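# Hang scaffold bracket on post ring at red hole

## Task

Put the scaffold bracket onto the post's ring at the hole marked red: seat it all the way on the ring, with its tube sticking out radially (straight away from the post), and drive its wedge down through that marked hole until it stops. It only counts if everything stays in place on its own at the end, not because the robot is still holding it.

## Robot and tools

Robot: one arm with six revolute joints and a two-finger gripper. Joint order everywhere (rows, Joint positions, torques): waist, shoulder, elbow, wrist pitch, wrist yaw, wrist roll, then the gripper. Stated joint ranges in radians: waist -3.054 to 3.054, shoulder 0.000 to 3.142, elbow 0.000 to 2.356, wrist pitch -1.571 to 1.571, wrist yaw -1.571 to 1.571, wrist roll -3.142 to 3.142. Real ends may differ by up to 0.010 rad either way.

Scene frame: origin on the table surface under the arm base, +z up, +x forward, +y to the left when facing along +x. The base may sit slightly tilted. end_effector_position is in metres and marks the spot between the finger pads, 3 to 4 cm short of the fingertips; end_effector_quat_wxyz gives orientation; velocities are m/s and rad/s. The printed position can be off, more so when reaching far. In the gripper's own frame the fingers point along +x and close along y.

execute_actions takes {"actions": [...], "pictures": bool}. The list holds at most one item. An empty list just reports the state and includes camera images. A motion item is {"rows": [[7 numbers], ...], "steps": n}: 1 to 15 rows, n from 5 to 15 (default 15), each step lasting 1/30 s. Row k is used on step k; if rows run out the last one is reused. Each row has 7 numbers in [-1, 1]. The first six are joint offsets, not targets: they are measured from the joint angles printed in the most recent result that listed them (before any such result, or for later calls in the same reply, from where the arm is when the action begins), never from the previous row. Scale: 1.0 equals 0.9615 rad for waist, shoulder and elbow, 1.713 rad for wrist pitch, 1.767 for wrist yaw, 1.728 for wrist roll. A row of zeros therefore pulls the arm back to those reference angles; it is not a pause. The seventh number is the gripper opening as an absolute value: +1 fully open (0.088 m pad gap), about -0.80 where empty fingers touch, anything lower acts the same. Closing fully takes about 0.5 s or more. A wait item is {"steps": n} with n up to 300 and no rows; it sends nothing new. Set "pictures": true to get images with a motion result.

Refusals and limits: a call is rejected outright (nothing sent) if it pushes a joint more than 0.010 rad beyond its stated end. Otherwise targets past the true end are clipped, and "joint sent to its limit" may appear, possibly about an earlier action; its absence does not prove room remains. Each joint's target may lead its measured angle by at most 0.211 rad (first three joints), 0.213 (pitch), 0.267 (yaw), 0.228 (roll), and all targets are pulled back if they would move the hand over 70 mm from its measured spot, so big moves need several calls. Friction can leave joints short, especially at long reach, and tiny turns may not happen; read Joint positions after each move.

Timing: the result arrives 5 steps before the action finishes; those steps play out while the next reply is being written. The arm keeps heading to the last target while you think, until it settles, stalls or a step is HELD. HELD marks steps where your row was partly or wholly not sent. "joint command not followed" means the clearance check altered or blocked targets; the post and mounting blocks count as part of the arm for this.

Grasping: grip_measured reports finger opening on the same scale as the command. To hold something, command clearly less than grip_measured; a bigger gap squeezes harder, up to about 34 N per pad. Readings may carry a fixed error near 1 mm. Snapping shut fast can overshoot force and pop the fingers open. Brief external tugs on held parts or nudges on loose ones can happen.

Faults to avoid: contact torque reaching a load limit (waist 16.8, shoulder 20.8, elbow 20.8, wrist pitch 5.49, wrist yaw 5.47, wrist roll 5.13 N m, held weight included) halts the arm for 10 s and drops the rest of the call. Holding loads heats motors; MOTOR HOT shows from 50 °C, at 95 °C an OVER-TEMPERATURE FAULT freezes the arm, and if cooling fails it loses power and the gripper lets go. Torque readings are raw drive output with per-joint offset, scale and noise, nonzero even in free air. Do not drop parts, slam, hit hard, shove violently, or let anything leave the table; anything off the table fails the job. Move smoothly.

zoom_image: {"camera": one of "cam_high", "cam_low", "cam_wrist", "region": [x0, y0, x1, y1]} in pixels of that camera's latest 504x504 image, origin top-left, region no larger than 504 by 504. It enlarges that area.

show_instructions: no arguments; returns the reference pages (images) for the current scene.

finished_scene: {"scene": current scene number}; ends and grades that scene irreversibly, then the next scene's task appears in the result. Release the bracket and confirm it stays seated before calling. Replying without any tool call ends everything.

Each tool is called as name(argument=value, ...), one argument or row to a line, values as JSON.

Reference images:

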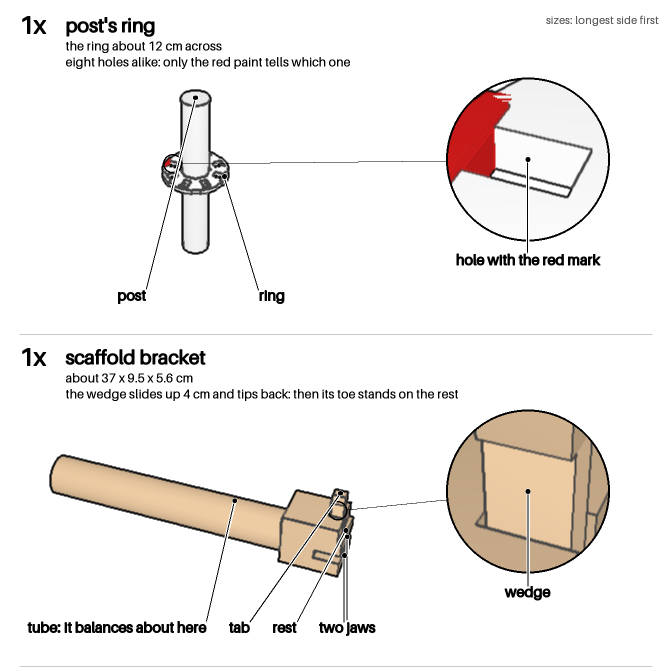

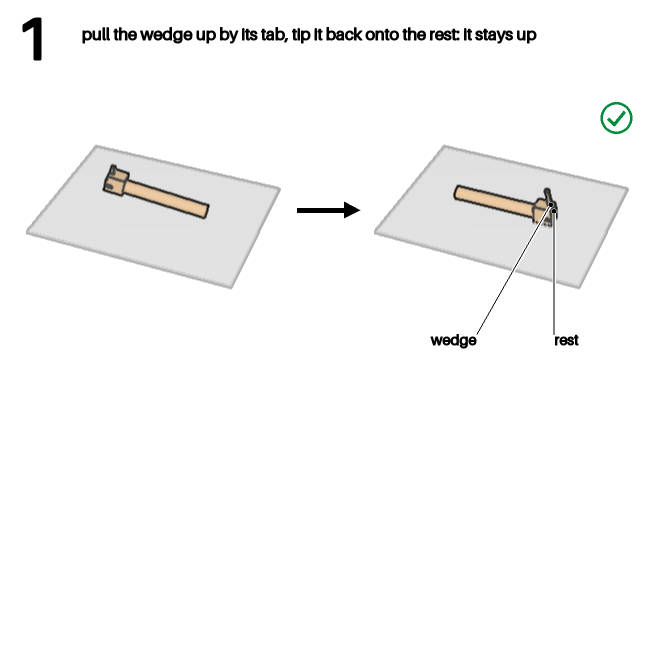

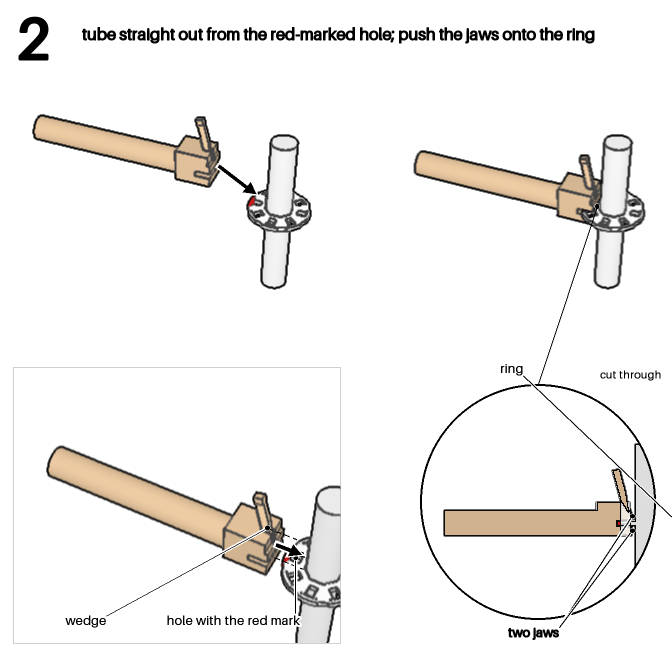

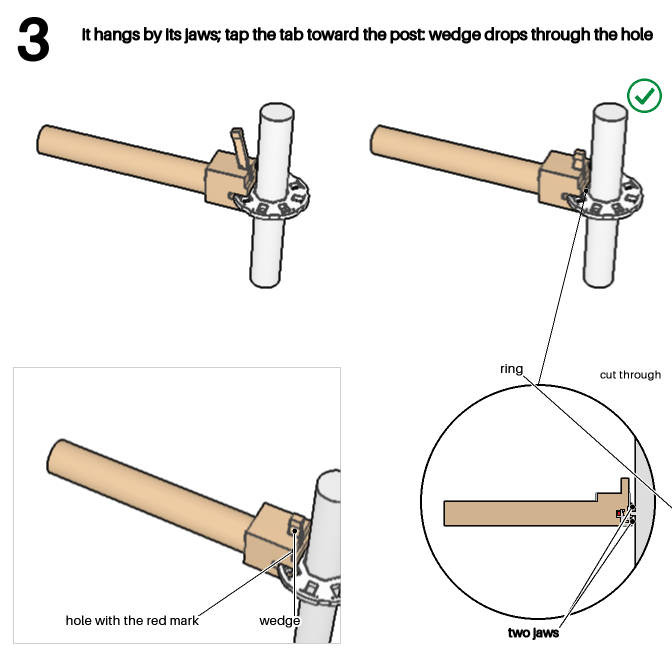

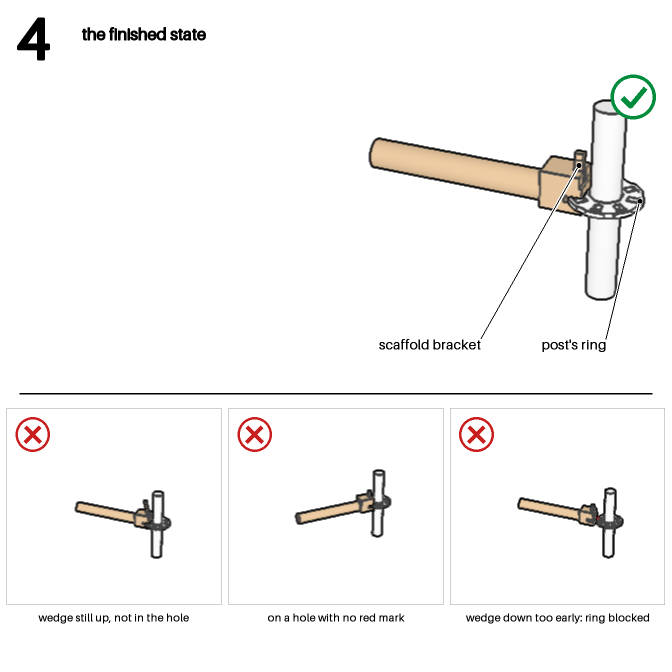

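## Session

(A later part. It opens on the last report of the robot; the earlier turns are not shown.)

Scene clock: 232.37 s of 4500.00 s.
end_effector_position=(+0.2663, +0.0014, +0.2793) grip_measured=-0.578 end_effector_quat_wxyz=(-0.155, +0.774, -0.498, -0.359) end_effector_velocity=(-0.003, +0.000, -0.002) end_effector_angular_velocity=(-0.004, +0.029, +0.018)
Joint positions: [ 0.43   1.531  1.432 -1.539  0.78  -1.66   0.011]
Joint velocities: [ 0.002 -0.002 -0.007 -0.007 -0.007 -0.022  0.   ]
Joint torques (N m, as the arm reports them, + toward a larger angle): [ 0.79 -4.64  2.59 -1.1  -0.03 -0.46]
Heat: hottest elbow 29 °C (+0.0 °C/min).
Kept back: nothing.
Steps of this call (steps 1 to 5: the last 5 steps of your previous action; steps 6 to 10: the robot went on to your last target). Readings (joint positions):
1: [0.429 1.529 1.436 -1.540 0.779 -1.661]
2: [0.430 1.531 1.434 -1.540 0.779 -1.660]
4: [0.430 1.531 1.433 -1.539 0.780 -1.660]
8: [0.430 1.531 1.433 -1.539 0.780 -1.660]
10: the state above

execute_actions(
  actions=[
    {"rows":[[-0.004,0.002,-0.006,-0.004,0,0,-1],[-0.004,0.004,-0.012,-0.004,0,0,-1],[-0.004,0.006,-0.018,-0.004,0,0,-1],[-0.004,0.008,-0.024,-0.004,0,0,-1],[-0.004,0.01,-0.03,-0.004,0,0,-1],[-0.004,0.012,-0.035,-0.004,0,0,-1]],"steps":15},
  ],
)

execute_actions(
  actions=[
    {"steps":8},
  ],
  pictures=true,
)

zoom_image(
  camera="cam_low",
  region=[160, 110, 290, 230],
)

Scene clock: 232.87 s of 4500.00 s.
end_effector_position=(+0.2663, +0.0014, +0.2759) grip_measured=-0.577 end_effector_quat_wxyz=(-0.156, +0.773, -0.500, -0.358) end_effector_velocity=(-0.003, +0.001, -0.005) end_effector_angular_velocity=(+0.011, +0.029, +0.001)
Joint positions: [ 0.43   1.533  1.42  -1.53   0.78  -1.652  0.011]
Joint velocities: [-0.002  0.002 -0.007 -0.007 -0.022 -0.007 -0.   ]
Joint torques (N m, as the arm reports them, + toward a larger angle): [-0.46 -4.7   2.67 -0.79  0.41 -0.29]
Heat: hottest elbow 29 °C (+0.0 °C/min).
Steps of this call (steps 1 to 5: the robot went on to your last target; steps 6 to 15: the first 10 steps of this action). Readings (joint positions):
6: [0.430 1.531 1.432 -1.539 0.780 -1.660]
7: [0.430 1.531 1.432 -1.539 0.780 -1.659]
9: [0.430 1.531 1.431 -1.538 0.780 -1.658]
13: [0.430 1.532 1.422 -1.531 0.780 -1.654]
15: the state above

Scene clock: 233.13 s of 4500.00 s.
end_effector_position=(+0.2663, +0.0014, +0.2758) grip_measured=-0.577 end_effector_quat_wxyz=(-0.156, +0.773, -0.500, -0.358) end_effector_velocity=(-0.006, +0.001, -0.003) end_effector_angular_velocity=(+0.007, +0.038, +0.006)
Joint positions: [ 0.43   1.533  1.419 -1.53   0.78  -1.652  0.011]
Joint velocities: [ 0.002 -0.002 -0.007 -0.022 -0.022 -0.007 -0.   ]
Joint torques (N m, as the arm reports them, + toward a larger angle): [-0.44 -4.59  2.58 -0.79  0.42 -0.27]
Heat: hottest elbow 29 °C (+0.0 °C/min).
Kept back: nothing.
Steps of this call (steps 1 to 5: the last 5 steps of your previous action; steps 6 to 8: the robot went on to your last target). Readings (joint positions):
1: [0.430 1.533 1.420 -1.530 0.780 -1.652]
2: [0.430 1.533 1.420 -1.530 0.780 -1.652]
4: [0.430 1.533 1.419 -1.530 0.780 -1.652]
8: the state above

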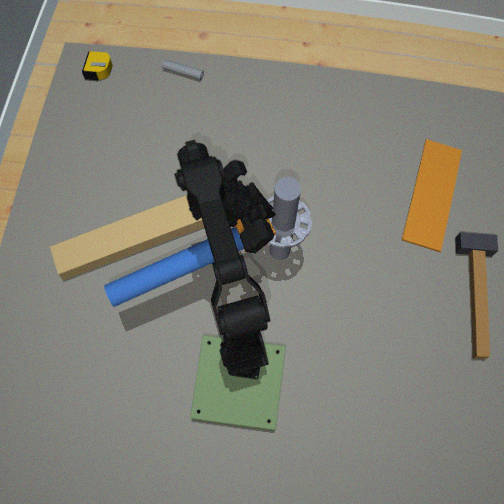

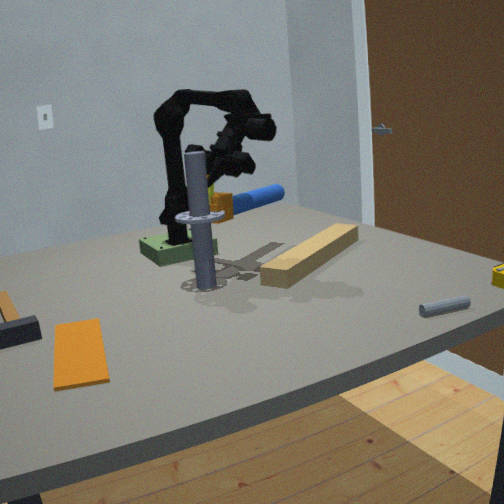

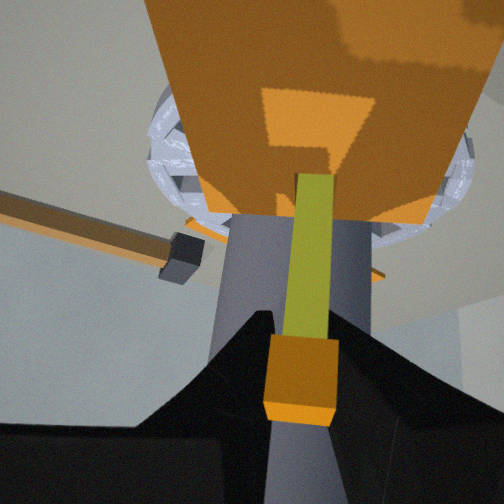

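Region (160, 110, 290, 230) of cam_low's 504x504 image, scaled by 3.877, with more detail than that image has; it fills the top 465 rows of this view, and the rest is white.

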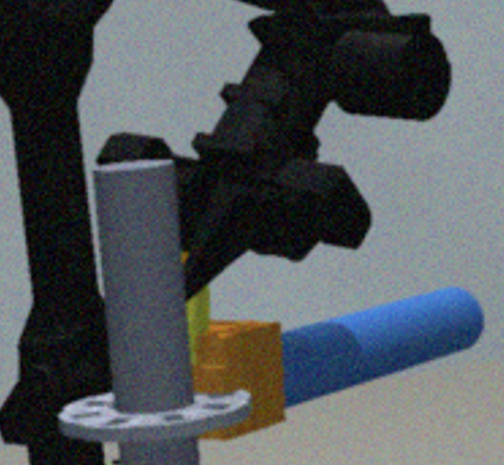

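execute_actions(
  actions=[
    {"rows":[[0.001,0.004,-0.01,-0.004,0,0,-1],[0.002,0.008,-0.01,-0.004,0,0,-1],[0.003,0.012,-0.01,-0.004,0,0,-1],[0.004,0.016,-0.01,-0.004,0,0,-1],[0.005,0.02,-0.008,-0.004,0,0,-1],[0.006,0.024,-0.006,-0.004,0,0,-1],[0.006,0.028,-0.004,-0.004,0,0,-1],[0.006,0.032,-0.002,-0.004,0,0,-1]],"steps":15},
  ],
)

execute_actions(
  actions=[
    {"steps":8},
  ],
  pictures=true,
)

Scene clock: 233.87 s of 4500.00 s.
end_effector_position=(+0.2669, +0.0019, +0.2752) grip_measured=-0.578 end_effector_quat_wxyz=(-0.153, +0.773, -0.501, -0.357) end_effector_velocity=(+0.000, +0.000, -0.003) end_effector_angular_velocity=(+0.002, +0.014, -0.008)
Joint positions: [ 0.434  1.538  1.42  -1.533  0.785 -1.649  0.011]
Joint velocities: [-0.002  0.012  0.002 -0.007 -0.007  0.007 -0.   ]
Joint torques (N m, as the arm reports them, + toward a larger angle): [ 0.25 -3.05  4.11  0.03  0.23 -0.17]
Heat: hottest elbow 29 °C (+0.0 °C/min).
Steps of this call (steps 1 to 12: the robot went on to your last target; steps 13 to 22: the first 10 steps of this action). Readings (joint positions):
13: [0.430 1.533 1.419 -1.530 0.780 -1.652]
14: [0.430 1.533 1.419 -1.530 0.780 -1.651]
16: [0.431 1.533 1.419 -1.530 0.781 -1.650]
20: [0.432 1.536 1.419 -1.532 0.783 -1.649]
22: the state above

Scene clock: 234.13 s of 4500.00 s.
end_effector_position=(+0.2670, +0.0020, +0.2752) grip_measured=-0.578 end_effector_quat_wxyz=(-0.152, +0.773, -0.501, -0.357) end_effector_velocity=(+0.001, -0.001, +0.001) end_effector_angular_velocity=(-0.005, -0.005, +0.003)
Joint positions: [ 0.434  1.54   1.421 -1.534  0.785 -1.648  0.011]
Joint velocities: [-0.002 -0.002 -0.002  0.007  0.007 -0.007 -0.   ]
Joint torques (N m, as the arm reports them, + toward a larger angle): [ 0.25 -3.06  4.21  0.09  0.25 -0.16]
Heat: hottest elbow 29 °C (+0.0 °C/min).
Kept back: nothing.
Steps of this call (steps 1 to 5: the last 5 steps of your previous action; steps 6 to 8: the robot went on to your last target). Readings (joint positions):
1: [0.434 1.539 1.420 -1.533 0.785 -1.649]
2: [0.434 1.539 1.420 -1.533 0.785 -1.648]
4: [0.434 1.539 1.420 -1.534 0.785 -1.648]
8: the state above

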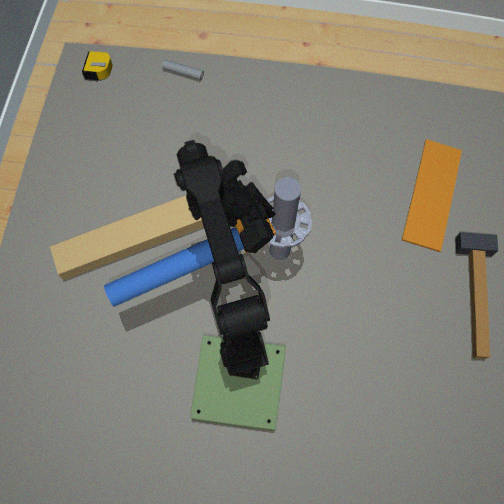

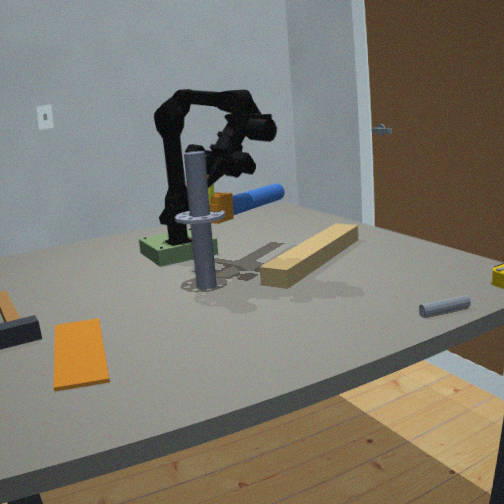

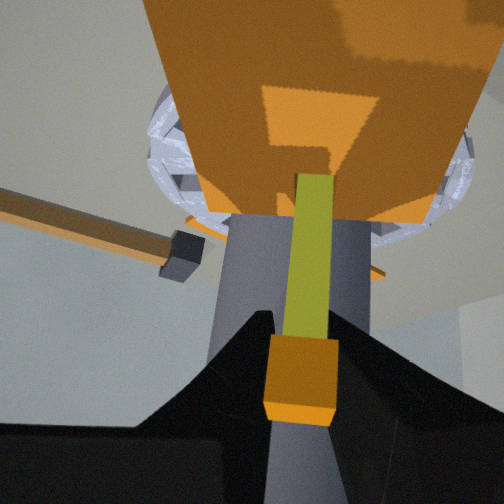

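execute_actions(
  actions=[
    {"rows":[[0.004,-0.003,0,0,0,0,-1],[0.008,-0.006,0,0,0,0,-1],[0.012,-0.009,0,0,0,0,-1],[0.016,-0.012,0,0,0,0,-1],[0.02,-0.015,0,0,0,0,-1],[0.024,-0.018,0,0,0,0,-1],[0.028,-0.02,0,0,0,0,-1]],"steps":15},
  ],
)

execute_actions(
  actions=[
    {"steps":8},
  ],
)

Scene clock: 235.00 s of 4500.00 s.
end_effector_position=(+0.2661, +0.0024, +0.2789) grip_measured=-0.580 end_effector_quat_wxyz=(-0.155, +0.778, -0.499, -0.350) end_effector_velocity=(-0.011, +0.001, +0.022) end_effector_angular_velocity=(-0.009, -0.071, +0.034)
Joint positions: [ 0.441  1.528  1.421 -1.534  0.795 -1.643  0.011]
Joint velocities: [ 0.037 -0.081 -0.002 -0.022  0.037  0.007 -0.001]
Joint torques (N m, as the arm reports them, + toward a larger angle): [ 1.52 -6.05  4.47  0.36 -0.03 -0.19]
Heat: hottest elbow 29 °C (+0.0 °C/min).
Steps of this call (steps 1 to 15: the robot went on to your last target; step 16: nothing new was sent; steps 17 to 26: the first 10 steps of this action). Readings (joint positions):
17: [0.434 1.540 1.421 -1.534 0.786 -1.648]
18: [0.434 1.539 1.421 -1.534 0.786 -1.648]
20: [0.434 1.537 1.421 -1.534 0.787 -1.645]
24: [0.437 1.533 1.421 -1.534 0.790 -1.643]
26: the state above

Scene clock: 235.27 s of 4500.00 s.
end_effector_position=(+0.2658, +0.0025, +0.2801) grip_measured=-0.581 end_effector_quat_wxyz=(-0.156, +0.779, -0.498, -0.348) end_effector_velocity=(-0.004, -0.002, -0.001) end_effector_angular_velocity=(-0.000, +0.018, -0.008)
Joint positions: [ 0.443  1.524  1.421 -1.534  0.798 -1.643  0.011]
Joint velocities: [-0.002 -0.002 -0.002 -0.022 -0.007  0.007 -0.   ]
Joint torques (N m, as the arm reports them, + toward a larger angle): [ 1.61 -6.17  4.41  0.37 -0.06 -0.24]
Heat: hottest elbow 29 °C (+0.0 °C/min).
Kept back: nothing.
Steps of this call (steps 1 to 5: the last 5 steps of your previous action; steps 6 to 8: the robot went on to your last target). Readings (joint positions):
1: [0.442 1.526 1.421 -1.534 0.796 -1.643]
2: [0.442 1.525 1.421 -1.534 0.796 -1.643]
4: [0.443 1.524 1.421 -1.534 0.797 -1.643]
8: the state above

execute_actions(
  actions=[
    {"rows":[[-0.004,0.004,-0.003,0,0,0,-1],[-0.008,0.008,-0.006,0,0,0,-1],[-0.01,0.012,-0.009,0,0,0,-1],[-0.01,0.016,-0.012,0,0,0,-1],[-0.01,0.02,-0.015,0,0,0,-1],[-0.01,0.024,-0.018,0,0,0,-1],[-0.01,0.027,-0.02,0,0,0,-1]],"steps":15},
  ],
)

execute_actions(
  actions=[
    {"steps":8},
  ],
)

Scene clock: 235.83 s of 4500.00 s.
end_effector_position=(+0.2662, +0.0025, +0.2784) grip_measured=-0.582 end_effector_quat_wxyz=(-0.155, +0.778, -0.499, -0.350) end_effector_velocity=(-0.001, -0.000, -0.003) end_effector_angular_velocity=(-0.002, +0.023, +0.002)
Joint positions: [ 0.441  1.529  1.42  -1.533  0.795 -1.641  0.011]
Joint velocities: [-0.002  0.007 -0.002 -0.007 -0.007 -0.007  0.   ]
Joint torques (N m, as the arm reports them, + toward a larger angle): [-0.72 -3.49  3.    0.28  0.54 -0.05]
Heat: hottest elbow 29 °C (+0.0 °C/min).
Steps of this call (steps 1 to 7: the robot went on to your last target; steps 8 to 17: the first 10 steps of this action). Readings (joint positions):
8: [0.443 1.524 1.421 -1.534 0.798 -1.642]
9: [0.443 1.524 1.421 -1.534 0.797 -1.642]
11: [0.442 1.524 1.421 -1.533 0.796 -1.642]
15: [0.442 1.528 1.420 -1.533 0.795 -1.642]
17: the state above

Scene clock: 236.10 s of 4500.00 s.
end_effector_position=(+0.2664, +0.0025, +0.2779) grip_measured=-0.581 end_effector_quat_wxyz=(-0.154, +0.777, -0.500, -0.350) end_effector_velocity=(-0.003, -0.002, -0.002) end_effector_angular_velocity=(-0.000, +0.019, -0.003)
Joint positions: [ 0.441  1.531  1.419 -1.533  0.795 -1.641  0.011]
Joint velocities: [-0.007 -0.002 -0.007 -0.007 -0.007 -0.007 -0.   ]
Joint torques (N m, as the arm reports them, + toward a larger angle): [-0.78 -3.6   3.05  0.27  0.55 -0.08]
Heat: hottest elbow 29 °C (+0.0 °C/min).
Kept back: nothing.
Steps of this call (steps 1 to 5: the last 5 steps of your previous action; steps 6 to 8: the robot went on to your last target). Readings (joint positions):
1: [0.441 1.529 1.420 -1.533 0.795 -1.641]
2: [0.441 1.530 1.420 -1.533 0.795 -1.641]
4: [0.441 1.530 1.419 -1.533 0.795 -1.641]
8: the state above

execute_actions(
  actions=[
    {"rows":[[-0.003,0.004,-0.004,0,-0.003,-0.003,-1],[-0.006,0.008,-0.008,0,-0.006,-0.005,-1],[-0.008,0.012,-0.012,0,-0.008,-0.005,-1],[-0.008,0.016,-0.016,0,-0.008,-0.005,-1],[-0.008,0.02,-0.02,0,-0.008,-0.005,-1],[-0.008,0.024,-0.024,0,-0.008,-0.005,-1]],"steps":15},
  ],
)

execute_actions(
  actions=[
    {"steps":8},
  ],
)

Scene clock: 236.57 s of 4500.00 s.
end_effector_position=(+0.2666, +0.0021, +0.2763) grip_measured=-0.581 end_effector_quat_wxyz=(-0.156, +0.775, -0.501, -0.352) end_effector_velocity=(-0.002, -0.001, -0.003) end_effector_angular_velocity=(-0.002, +0.023, +0.002)
Joint positions: [ 0.437  1.533  1.417 -1.53   0.79  -1.642  0.011]
Joint velocities: [-0.002  0.002 -0.007 -0.007 -0.007 -0.007 -0.   ]
Joint torques (N m, as the arm reports them, + toward a larger angle): [-0.33 -3.43  2.52  0.16  0.09 -0.25]
Heat: hottest elbow 29 °C (+0.0 °C/min).
Steps of this call (steps 1 to 4: the robot went on to your last target; steps 5 to 14: the first 10 steps of this action). Readings (joint positions):
5: [0.441 1.531 1.419 -1.533 0.795 -1.640]
6: [0.440 1.531 1.419 -1.533 0.795 -1.640]
8: [0.439 1.531 1.419 -1.532 0.793 -1.641]
12: [0.437 1.532 1.417 -1.530 0.790 -1.642]
14: the state above

Scene clock: 236.83 s of 4500.00 s.
end_effector_position=(+0.2666, +0.0019, +0.2760) grip_measured=-0.580 end_effector_quat_wxyz=(-0.155, +0.775, -0.501, -0.353) end_effector_velocity=(-0.002, -0.002, -0.000) end_effector_angular_velocity=(-0.013, +0.013, +0.003)
Joint positions: [ 0.436  1.533  1.417 -1.53   0.79  -1.642  0.011]
Joint velocities: [-0.002 -0.002 -0.007 -0.007  0.007 -0.007 -0.   ]
Joint torques (N m, as the arm reports them, + toward a larger angle): [-0.25 -3.47  2.71  0.14  0.07 -0.28]
Heat: hottest elbow 29 °C (+0.0 °C/min).
Kept back: nothing.
Steps of this call (steps 1 to 5: the last 5 steps of your previous action; steps 6 to 8: the robot went on to your last target). Readings (joint positions):
1: [0.437 1.533 1.417 -1.530 0.790 -1.642]
2: [0.437 1.533 1.417 -1.530 0.790 -1.642]
4: [0.437 1.533 1.417 -1.530 0.790 -1.642]
8: the state above

Release and retreat along the finger axis / up.

execute_actions(
  actions=[
    {"rows":[[0,0,0,0,0,0,-0.3],[0,0,0,0,0,0,0],[0,0,0,0,0,0,0],[0,0,0,0,0,0,0],[0,0,0,0,0,0,0],[0,0,0,0,0,0,0],[0,0,0,0,0,0,0],[0,0,0,0,0,0,0],[0.02,-0.02,0.02,0,0,0,0],[0.04,-0.05,0.04,0,0,0,0],[0.06,-0.08,0.06,0,0,0,0],[0.08,-0.11,0.08,0,0,0,0],[0.1,-0.14,0.1,0,0,0,0]],"steps":15},
  ],
)

execute_actions(
  actions=[
    {"rows":[[0.05,-0.05,0.08,0,-0.1,0,0],[0.1,-0.08,0.14,0,-0.25,0,0],[0.12,-0.08,0.16,0,-0.44,0,0]],"steps":15},
  ],
)

execute_actions(
  actions=[
    {"steps":15},
  ],
  pictures=true,
)

zoom_image(
  camera="cam_high",
  region=[90, 160, 330, 330],
)

zoom_image(
  camera="cam_low",
  region=[160, 130, 290, 230],
)

Scene clock: 237.53 s of 4500.00 s.
end_effector_position=(+0.2662, +0.0033, +0.2776) grip_measured=-0.027 end_effector_quat_wxyz=(-0.156, +0.777, -0.498, -0.352) end_effector_velocity=(-0.005, +0.061, +0.057) end_effector_angular_velocity=(+0.117, -0.212, +0.226)
Joint positions: [ 0.442  1.53   1.42  -1.532  0.79  -1.642  0.038]
Joint velocities: [ 0.222 -0.139  0.115 -0.007 -0.022 -0.007 -0.002]
Joint torques (N m, as the arm reports them, + toward a larger angle): [ 1.13 -8.84  6.29  0.47  0.43 -0.04]
Heat: hottest elbow 29 °C (+0.0 °C/min).
Steps of this call (steps 1 to 11: the robot went on to your last target; steps 12 to 21: the first 10 steps of this action). Readings (joint positions):
12: [0.436 1.534 1.416 -1.529 0.790 -1.642]
13: [0.436 1.534 1.416 -1.529 0.790 -1.641]
15: [0.436 1.534 1.416 -1.532 0.790 -1.642]
19: [0.436 1.534 1.416 -1.532 0.790 -1.642]
21: the state above

Scene clock: 238.03 s of 4500.00 s.
end_effector_position=(+0.2160, +0.1248, +0.3269) grip_measured=+0.000 end_effector_quat_wxyz=(-0.380, +0.723, -0.237, -0.526) end_effector_velocity=(-0.116, +0.184, -0.025) end_effector_angular_velocity=(+1.066, +0.719, +0.488)
Joint positions: [ 0.622  1.366  1.626 -1.529  0.14  -1.642  0.039]
Joint velocities: [ 0.061 -0.012 -0.002  0.007 -1.355 -0.007 -0.   ]
Joint torques (N m, as the arm reports them, + toward a larger angle): [-0.09 -4.51  5.17  0.94 -0.14 -0.01]
Heat: hottest elbow 29 °C (+0.0 °C/min).
Steps of this call (steps 1 to 5: the last 5 steps of your previous action; steps 6 to 15: the first 10 steps of this action, its rows measured from where the robot was after step 5). Readings (joint positions):
5: [0.512 1.443 1.482 -1.530 0.790 -1.642]
6: [0.520 1.423 1.501 -1.531 0.759 -1.642]
7: [0.533 1.407 1.527 -1.531 0.693 -1.642]
9: [0.579 1.389 1.580 -1.530 0.547 -1.642]
13: [0.617 1.367 1.624 -1.529 0.261 -1.641]
15: the state above

Scene clock: 238.53 s of 4500.00 s.
end_effector_position=(+0.2056, +0.1410, +0.3261) grip_measured=+0.000 end_effector_quat_wxyz=(-0.396, +0.691, -0.208, -0.568) end_effector_velocity=(-0.003, +0.001, -0.003) end_effector_angular_velocity=(+0.009, +0.027, -0.003)
Joint positions: [ 0.625  1.366  1.629 -1.529  0.017 -1.642  0.039]
Joint velocities: [-0.002  0.002 -0.007 -0.007 -0.022  0.007 -0.   ]
Joint torques (N m, as the arm reports them, + toward a larger angle): [ 0.24 -4.59  5.14  0.92 -0.3   0.  ]
Heat: hottest elbow 29 °C (+0.0 °C/min).
Kept back: nothing.
Steps of this call (steps 1 to 5: the last 5 steps of your previous action; steps 6 to 15: the robot went on to your last target). Readings (joint positions):
1: [0.624 1.366 1.626 -1.529 0.104 -1.642]
2: [0.625 1.366 1.627 -1.529 0.079 -1.642]
4: [0.625 1.366 1.628 -1.529 0.048 -1.642]
8: [0.625 1.366 1.628 -1.529 0.025 -1.642]
15: the state above

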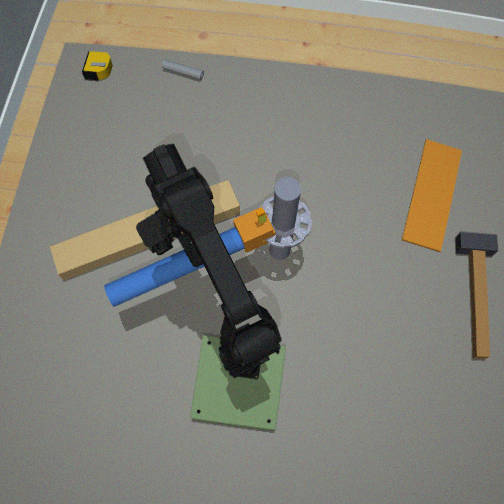

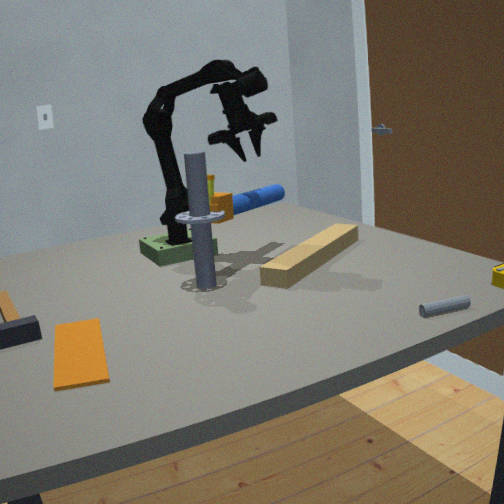

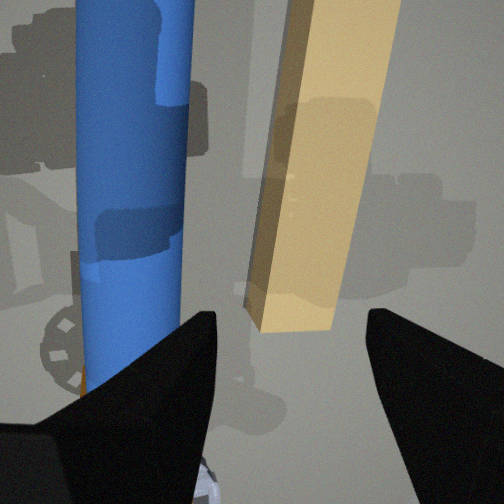

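Region (90, 160, 330, 330) of cam_high's 504x504 image, scaled by 2.100, with more detail than that image has; it fills the top 357 rows of this view, and the rest is white.

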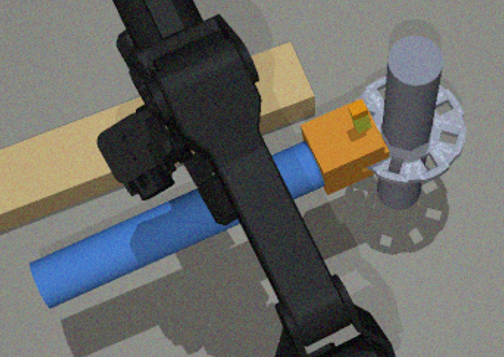

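Region (160, 130, 290, 230) of cam_low's 504x504 image, scaled by 3.877, with more detail than that image has; it fills the top 388 rows of this view, and the rest is white.

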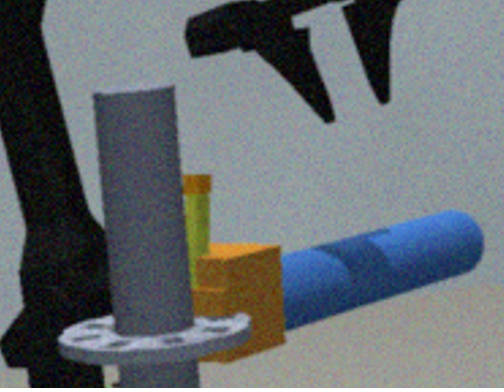

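execute_actions(
  actions=[
    {"rows":[[-0.06,0,-0.1,0.03,-0.01,-0.01,0.6],[-0.106,0,-0.25,0.06,-0.01,-0.018,1],[-0.106,-0.004,-0.506,0.113,-0.006,-0.018,1]],"steps":15},
  ],
)

execute_actions(
  actions=[
    {"steps":25},
  ],
  pictures=true,
)

Scene clock: 239.30 s of 4500.00 s.
end_effector_position=(+0.1970, +0.1102, +0.2118) grip_measured=+0.977 end_effector_quat_wxyz=(-0.342, +0.640, -0.311, -0.614) end_effector_velocity=(-0.106, -0.062, -0.218) end_effector_angular_velocity=(-0.335, +0.638, -0.000)
Joint positions: [ 0.529  1.367  1.195 -1.355  0.005 -1.67   0.087]
Joint velocities: [-0.022  0.066 -0.779  0.125 -0.022 -0.022  0.007]
Joint torques (N m, as the arm reports them, + toward a larger angle): [-0.39 -5.77  6.01  1.19 -0.07 -0.08]
Heat: hottest elbow 29 °C (+1.0 °C/min).
Steps of this call (steps 1 to 13: the robot went on to your last target; steps 14 to 23: the first 10 steps of this action). Readings (joint positions):
14: [0.620 1.366 1.618 -1.519 0.010 -1.644]
15: [0.602 1.359 1.584 -1.490 0.005 -1.651]
17: [0.560 1.349 1.484 -1.421 0.004 -1.660]
21: [0.531 1.362 1.269 -1.360 0.005 -1.668]
23: the state above

Scene clock: 240.13 s of 4500.00 s.
end_effector_position=(+0.1928, +0.1071, +0.2003) grip_measured=+1.000 end_effector_quat_wxyz=(-0.335, +0.634, -0.320, -0.619) end_effector_velocity=(+0.003, +0.003, -0.000) end_effector_angular_velocity=(+0.017, -0.016, +0.005)
Joint positions: [ 0.526  1.368  1.151 -1.338  0.005 -1.671  0.088]
Joint velocities: [-0.002 -0.002 -0.002  0.022 -0.007 -0.007  0.   ]
Joint torques (N m, as the arm reports them, + toward a larger angle): [-0.33 -5.31  3.77  0.71 -0.06 -0.08]
Heat: hottest elbow 29 °C (+1.0 °C/min).
Kept back: nothing.
Steps of this call (steps 1 to 5: the last 5 steps of your previous action; steps 6 to 25: the robot went on to your last target). Readings (joint positions):
1: [0.528 1.368 1.176 -1.350 0.005 -1.670]
2: [0.528 1.368 1.165 -1.346 0.005 -1.670]
4: [0.527 1.368 1.159 -1.341 0.005 -1.670]
8: [0.526 1.368 1.155 -1.339 0.005 -1.670]
25: the state above

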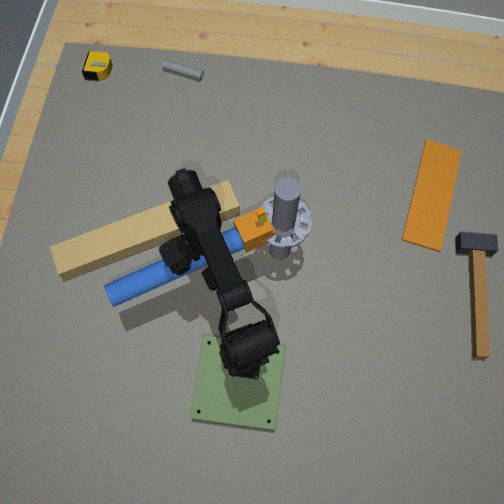

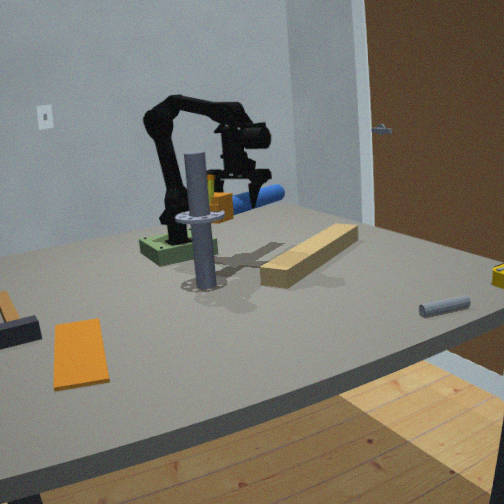

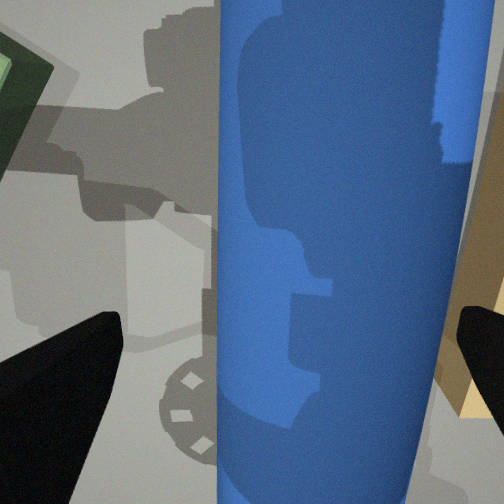

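execute_actions(
  actions=[
    {"rows":[[0,0.012,0.02,0,0,0,1],[0,0.024,0.035,0,0,0,1],[0,0.036,0.045,0,0,0,1],[0,0.036,0.045,0,0,0,1],[0,0.036,0.045,0,0,0,1],[0,0.036,0.045,0,0,0,1],[0,0.036,0.045,0,0,0,0.4],[0,0.036,0.045,0,0,0,0],[0,0.036,0.045,0,0,0,-0.3],[0,0.036,0.045,0,0,0,-0.6]],"steps":15},
  ],
)

execute_actions(
  actions=[
    {"steps":15},
  ],
)

Scene clock: 240.77 s of 4500.00 s.
end_effector_position=(+0.2001, +0.1112, +0.2040) grip_measured=+0.563 end_effector_quat_wxyz=(-0.337, +0.636, -0.317, -0.617) end_effector_velocity=(+0.004, +0.005, +0.001) end_effector_angular_velocity=(+0.022, +0.004, +0.020)
Joint positions: [ 0.526  1.393  1.185 -1.338  0.005 -1.671  0.067]
Joint velocities: [-0.002  0.017  0.017  0.007 -0.022 -0.022 -0.183]
Joint torques (N m, as the arm reports them, + toward a larger angle): [ 0.   -3.97  5.34  0.54 -0.14 -0.01]
Heat: hottest elbow 29 °C (+1.0 °C/min).
Steps of this call (steps 1 to 9: the robot went on to your last target; steps 10 to 19: the first 10 steps of this action). Readings (joint positions):
10: [0.526 1.368 1.152 -1.338 0.005 -1.671]
11: [0.526 1.369 1.154 -1.338 0.005 -1.671]
13: [0.526 1.380 1.169 -1.338 0.005 -1.671]
17: [0.526 1.392 1.183 -1.338 0.005 -1.671]
19: the state above

Scene clock: 241.27 s of 4500.00 s.
end_effector_position=(+0.1995, +0.1108, +0.2039) grip_measured=+0.245 end_effector_quat_wxyz=(-0.336, +0.635, -0.319, -0.618) end_effector_velocity=(-0.005, +0.002, -0.000) end_effector_angular_velocity=(+0.015, +0.017, +0.010)
Joint positions: [ 0.526  1.394  1.186 -1.342  0.005 -1.67   0.051]
Joint velocities: [ 0.002 -0.007 -0.007 -0.007 -0.022 -0.007 -0.   ]
Joint torques (N m, as the arm reports them, + toward a larger angle): [ 0.01 -3.87  5.44  0.85 -0.13 -0.05]
Heat: hottest elbow 29 °C (+1.0 °C/min).
Kept back: nothing.
Steps of this call (steps 1 to 5: the last 5 steps of your previous action; steps 6 to 15: the robot went on to your last target). Readings (joint positions):
1: [0.526 1.393 1.186 -1.338 0.005 -1.671]
2: [0.526 1.394 1.186 -1.339 0.005 -1.670]
4: [0.526 1.394 1.186 -1.342 0.005 -1.670]
8: [0.526 1.394 1.186 -1.342 0.005 -1.670]
15: the state above
The arm was judged still, so your last target was given up. Only a new action makes it travel on or press farther. Fingers that are still opening or closing keep moving.

Pull test along −h (waist +).

execute_actions(
  actions=[
    {"rows":[[0.008,0,0,0,0,0.004,-0.6],[0.016,0,0,0,0,0.008,-0.6],[0.024,0,0,0,0,0.012,-0.6],[0.032,0,0,0,0,0.016,-0.6],[0.04,0,0,0,0,0.02,-0.6],[0.048,0,0,0,0,0.024,-0.6]],"steps":15},
  ],
)

execute_actions(
  actions=[
    {"steps":8},
  ],
  pictures=true,
)

zoom_image(
  camera="cam_high",
  region=[220, 170, 320, 270],
)

Scene clock: 241.80 s of 4500.00 s.
end_effector_position=(+0.1982, +0.1142, +0.2039) grip_measured=+0.244 end_effector_quat_wxyz=(-0.337, +0.639, -0.324, -0.611) end_effector_velocity=(-0.047, +0.056, -0.002) end_effector_angular_velocity=(+0.117, +0.133, +0.128)
Joint positions: [ 0.552  1.394  1.186 -1.34   0.021 -1.635  0.051]
Joint velocities: [ 0.203 -0.002 -0.007 -0.051 -0.168  0.081 -0.001]
Joint torques (N m, as the arm reports them, + toward a larger angle): [ 0.58 -4.88  4.63  0.4  -0.67  0.03]
Heat: hottest elbow 29 °C (+1.0 °C/min).
Steps of this call (steps 1 to 6: nothing new was sent; steps 7 to 16: the first 10 steps of this action). Readings (joint positions):
7: [0.526 1.394 1.187 -1.342 0.005 -1.670]
8: [0.526 1.394 1.187 -1.342 0.005 -1.669]
10: [0.531 1.394 1.186 -1.341 0.010 -1.662]
14: [0.544 1.394 1.186 -1.339 0.027 -1.643]
16: the state above

Scene clock: 242.07 s of 4500.00 s.
end_effector_position=(+0.1949, +0.1186, +0.2039) grip_measured=+0.243 end_effector_quat_wxyz=(-0.334, +0.637, -0.318, -0.617) end_effector_velocity=(-0.001, +0.003, -0.000) end_effector_angular_velocity=(+0.022, +0.005, +0.006)
Joint positions: [ 0.569  1.394  1.186 -1.342  0.01  -1.631  0.051]
Joint velocities: [-0.002 -0.002 -0.002  0.007 -0.022 -0.007  0.   ]
Joint torques (N m, as the arm reports them, + toward a larger angle): [ 0.29 -4.93  4.66  0.55 -0.37  0.07]
Heat: hottest elbow 29 °C (+1.0 °C/min).
Kept back: nothing.
Steps of this call (steps 1 to 5: the last 5 steps of your previous action; steps 6 to 8: the robot went on to your last target). Readings (joint positions):
1: [0.559 1.394 1.186 -1.341 0.016 -1.633]
2: [0.564 1.394 1.186 -1.342 0.013 -1.632]
4: [0.568 1.394 1.186 -1.342 0.011 -1.631]
8: the state above

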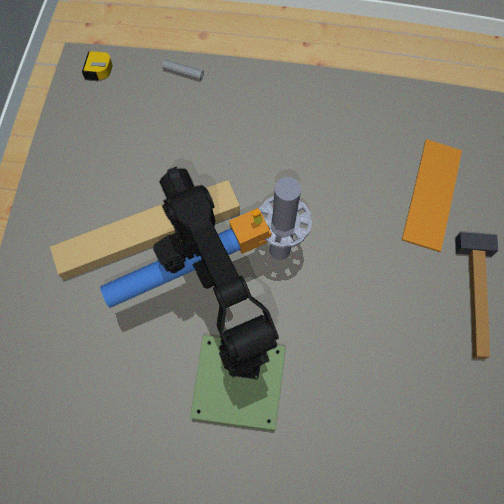

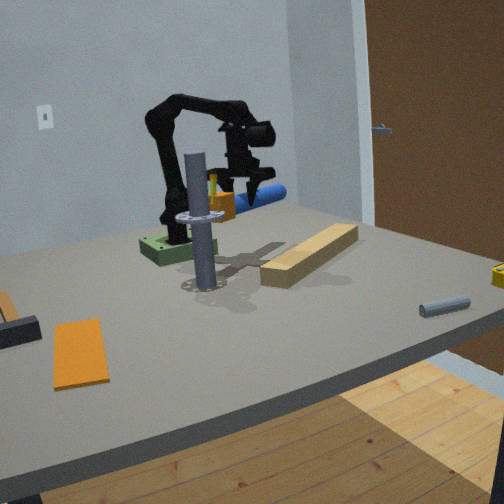

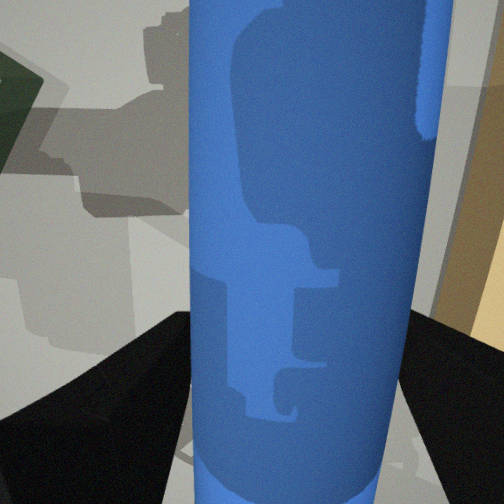

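Region (220, 170, 320, 270) of cam_high's 504x504 image, scaled by 5.040, with more detail than that image has.

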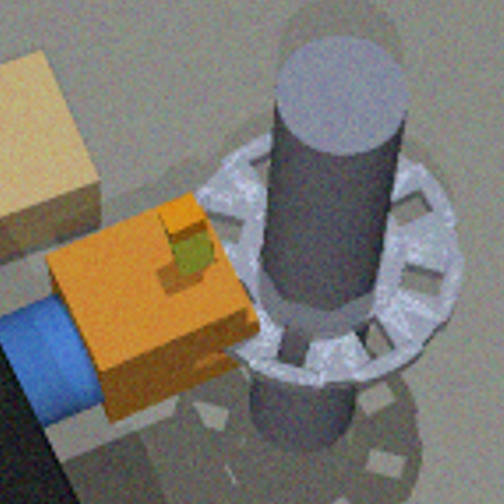

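execute_actions(
  actions=[
    {"rows":[[-0.008,0,0,0,0,-0.005,-0.6],[-0.016,0,0,0,0,-0.01,-0.6],[-0.024,0,0,0,0,-0.015,-0.6],[-0.032,0,0,0,0,-0.02,-0.6],[-0.04,0,0,0,0,-0.024,-0.6],[-0.048,0,0,0,0,-0.027,-0.6],[-0.052,0,0,0,0,-0.027,-0.6]],"steps":15},
  ],
)

execute_actions(
  actions=[
    {"steps":10},
  ],
)

execute_actions(
  actions=[
    {"rows":[[0.004,0,0,0,0,0,-0.6],[0.004,0,0,0,0,0,0],[0.004,0,0,0,0,0,0.6],[0.004,0,0,0,0,0,1],[0.004,0,0,0,0,0,1],[0.004,0,0,0,0,0,1],[0.004,0,0,0,0,0,1],[0.004,0,0,0,0,0,1],[0.004,0,0,0,0,0,1],[0.004,0,0,0,0,0,1],[0.004,-0.02,0.1,-0.03,0,0,1],[0.004,-0.04,0.2,-0.06,0,0,1],[0.004,-0.06,0.3,-0.09,0,0,1],[0.004,-0.065,0.4,-0.12,0,0.01,1]],"steps":15},
  ],
)

execute_actions(
  actions=[
    {"steps":20},
  ],
  pictures=true,
)

Scene clock: 243.33 s of 4500.00 s.
end_effector_position=(+0.1988, +0.1119, +0.2039) grip_measured=+0.243 end_effector_quat_wxyz=(-0.335, +0.636, -0.317, -0.620) end_effector_velocity=(-0.004, -0.003, -0.001) end_effector_angular_velocity=(+0.005, +0.034, +0.035)
Joint positions: [ 0.531  1.394  1.186 -1.342  0.003 -1.67   0.051]
Joint velocities: [-0.017  0.002 -0.002 -0.022 -0.022 -0.051 -0.   ]
Joint torques (N m, as the arm reports them, + toward a larger angle): [-0.92 -4.87  4.6   0.56  0.16 -0.11]
Heat: hottest elbow 29 °C (+1.0 °C/min).
Steps of this call (steps 1 to 28: the robot went on to your last target; steps 29 to 38: the first 10 steps of this action). Readings (joint positions):
29: [0.569 1.394 1.186 -1.342 0.010 -1.631]
30: [0.567 1.394 1.186 -1.342 0.009 -1.633]
32: [0.559 1.394 1.186 -1.342 0.009 -1.645]
36: [0.534 1.394 1.186 -1.342 0.006 -1.667]
38: the state above

Scene clock: 243.67 s of 4500.00 s.
end_effector_position=(+0.1987, +0.1117, +0.2039) grip_measured=+0.243 end_effector_quat_wxyz=(-0.334, +0.635, -0.316, -0.620) end_effector_velocity=(-0.001, +0.001, -0.001) end_effector_angular_velocity=(+0.020, +0.008, +0.015)
Joint positions: [ 0.53   1.394  1.186 -1.343  0.003 -1.673  0.051]
Joint velocities: [-0.007 -0.002 -0.007  0.007 -0.022 -0.022  0.   ]
Joint torques (N m, as the arm reports them, + toward a larger angle): [-1.2  -4.95  4.68  0.58  0.16 -0.17]
Heat: hottest elbow 29 °C (+1.0 °C/min).
Kept back: nothing.
Steps of this call (steps 1 to 5: the last 5 steps of your previous action; steps 6 to 10: the robot went on to your last target). Readings (joint positions):
1: [0.530 1.394 1.186 -1.343 0.003 -1.671]
2: [0.530 1.394 1.186 -1.343 0.003 -1.671]
4: [0.530 1.394 1.186 -1.343 0.003 -1.672]
8: [0.530 1.394 1.186 -1.343 0.003 -1.672]
10: the state above

Scene clock: 244.00 s of 4500.00 s.
end_effector_position=(+0.1987, +0.1118, +0.2039) grip_measured=+0.443 end_effector_quat_wxyz=(-0.334, +0.635, -0.316, -0.620) end_effector_velocity=(-0.001, -0.000, +0.001) end_effector_angular_velocity=(+0.005, +0.006, +0.005)
Joint positions: [ 0.53   1.394  1.186 -1.343  0.003 -1.673  0.061]
Joint velocities: [-0.002 -0.002  0.002 -0.007 -0.007 -0.007  0.17 ]
Joint torques (N m, as the arm reports them, + toward a larger angle): [ 0.29 -4.91  4.69  0.53 -0.13 -0.02]
Heat: hottest elbow 29 °C (+1.0 °C/min).
Steps of this call (steps 1 to 10: the first 10 steps of this action). Readings (joint positions):
1: [0.530 1.394 1.186 -1.343 0.003 -1.673]
2: [0.530 1.394 1.186 -1.343 0.003 -1.673]
4: [0.530 1.394 1.186 -1.343 0.003 -1.673]
8: [0.530 1.394 1.186 -1.343 0.003 -1.673]
10: the state above

Scene clock: 244.67 s of 4500.00 s.
end_effector_position=(+0.2032, +0.1148, +0.3151) grip_measured=+1.000 end_effector_quat_wxyz=(-0.407, +0.673, -0.246, -0.566) end_effector_velocity=(+0.002, +0.002, +0.003) end_effector_angular_velocity=(+0.013, -0.012, +0.007)
Joint positions: [ 0.531  1.327  1.563 -1.545  0.003 -1.657  0.088]
Joint velocities: [-0.002  0.002  0.012  0.007 -0.007 -0.007  0.   ]
Joint torques (N m, as the arm reports them, + toward a larger angle): [ 0.31 -3.63  5.08  0.75 -0.15  0.08]
Heat: hottest elbow 29 °C (+1.0 °C/min).
Kept back: nothing.
Steps of this call (steps 1 to 5: the last 5 steps of your previous action; steps 6 to 20: the robot went on to your last target). Readings (joint positions):
1: [0.530 1.393 1.197 -1.354 0.003 -1.673]
2: [0.530 1.393 1.225 -1.380 0.003 -1.673]
4: [0.530 1.384 1.322 -1.439 0.003 -1.670]
8: [0.530 1.336 1.514 -1.513 0.003 -1.661]
20: the state above

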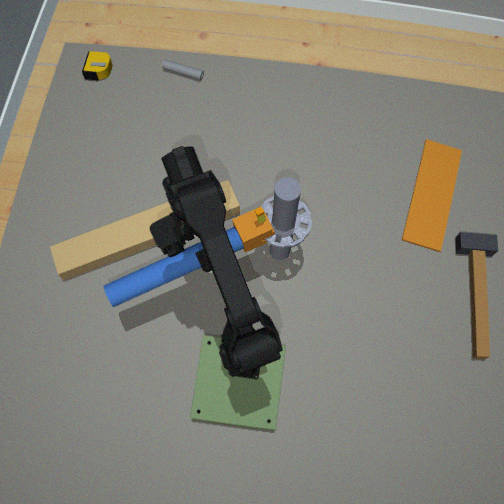

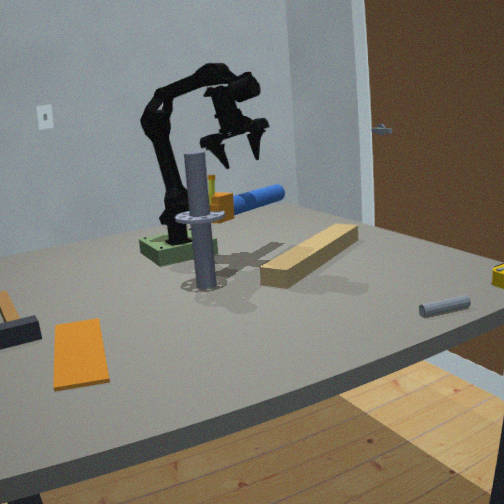

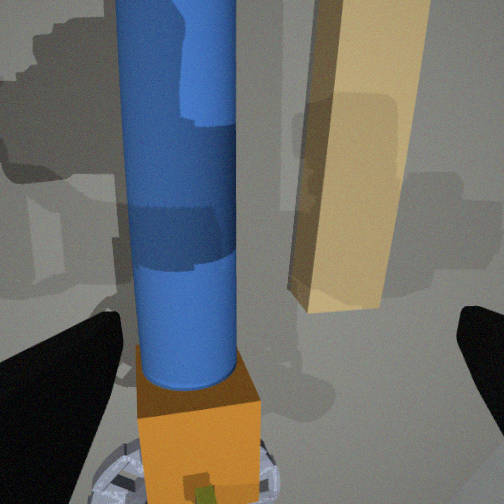

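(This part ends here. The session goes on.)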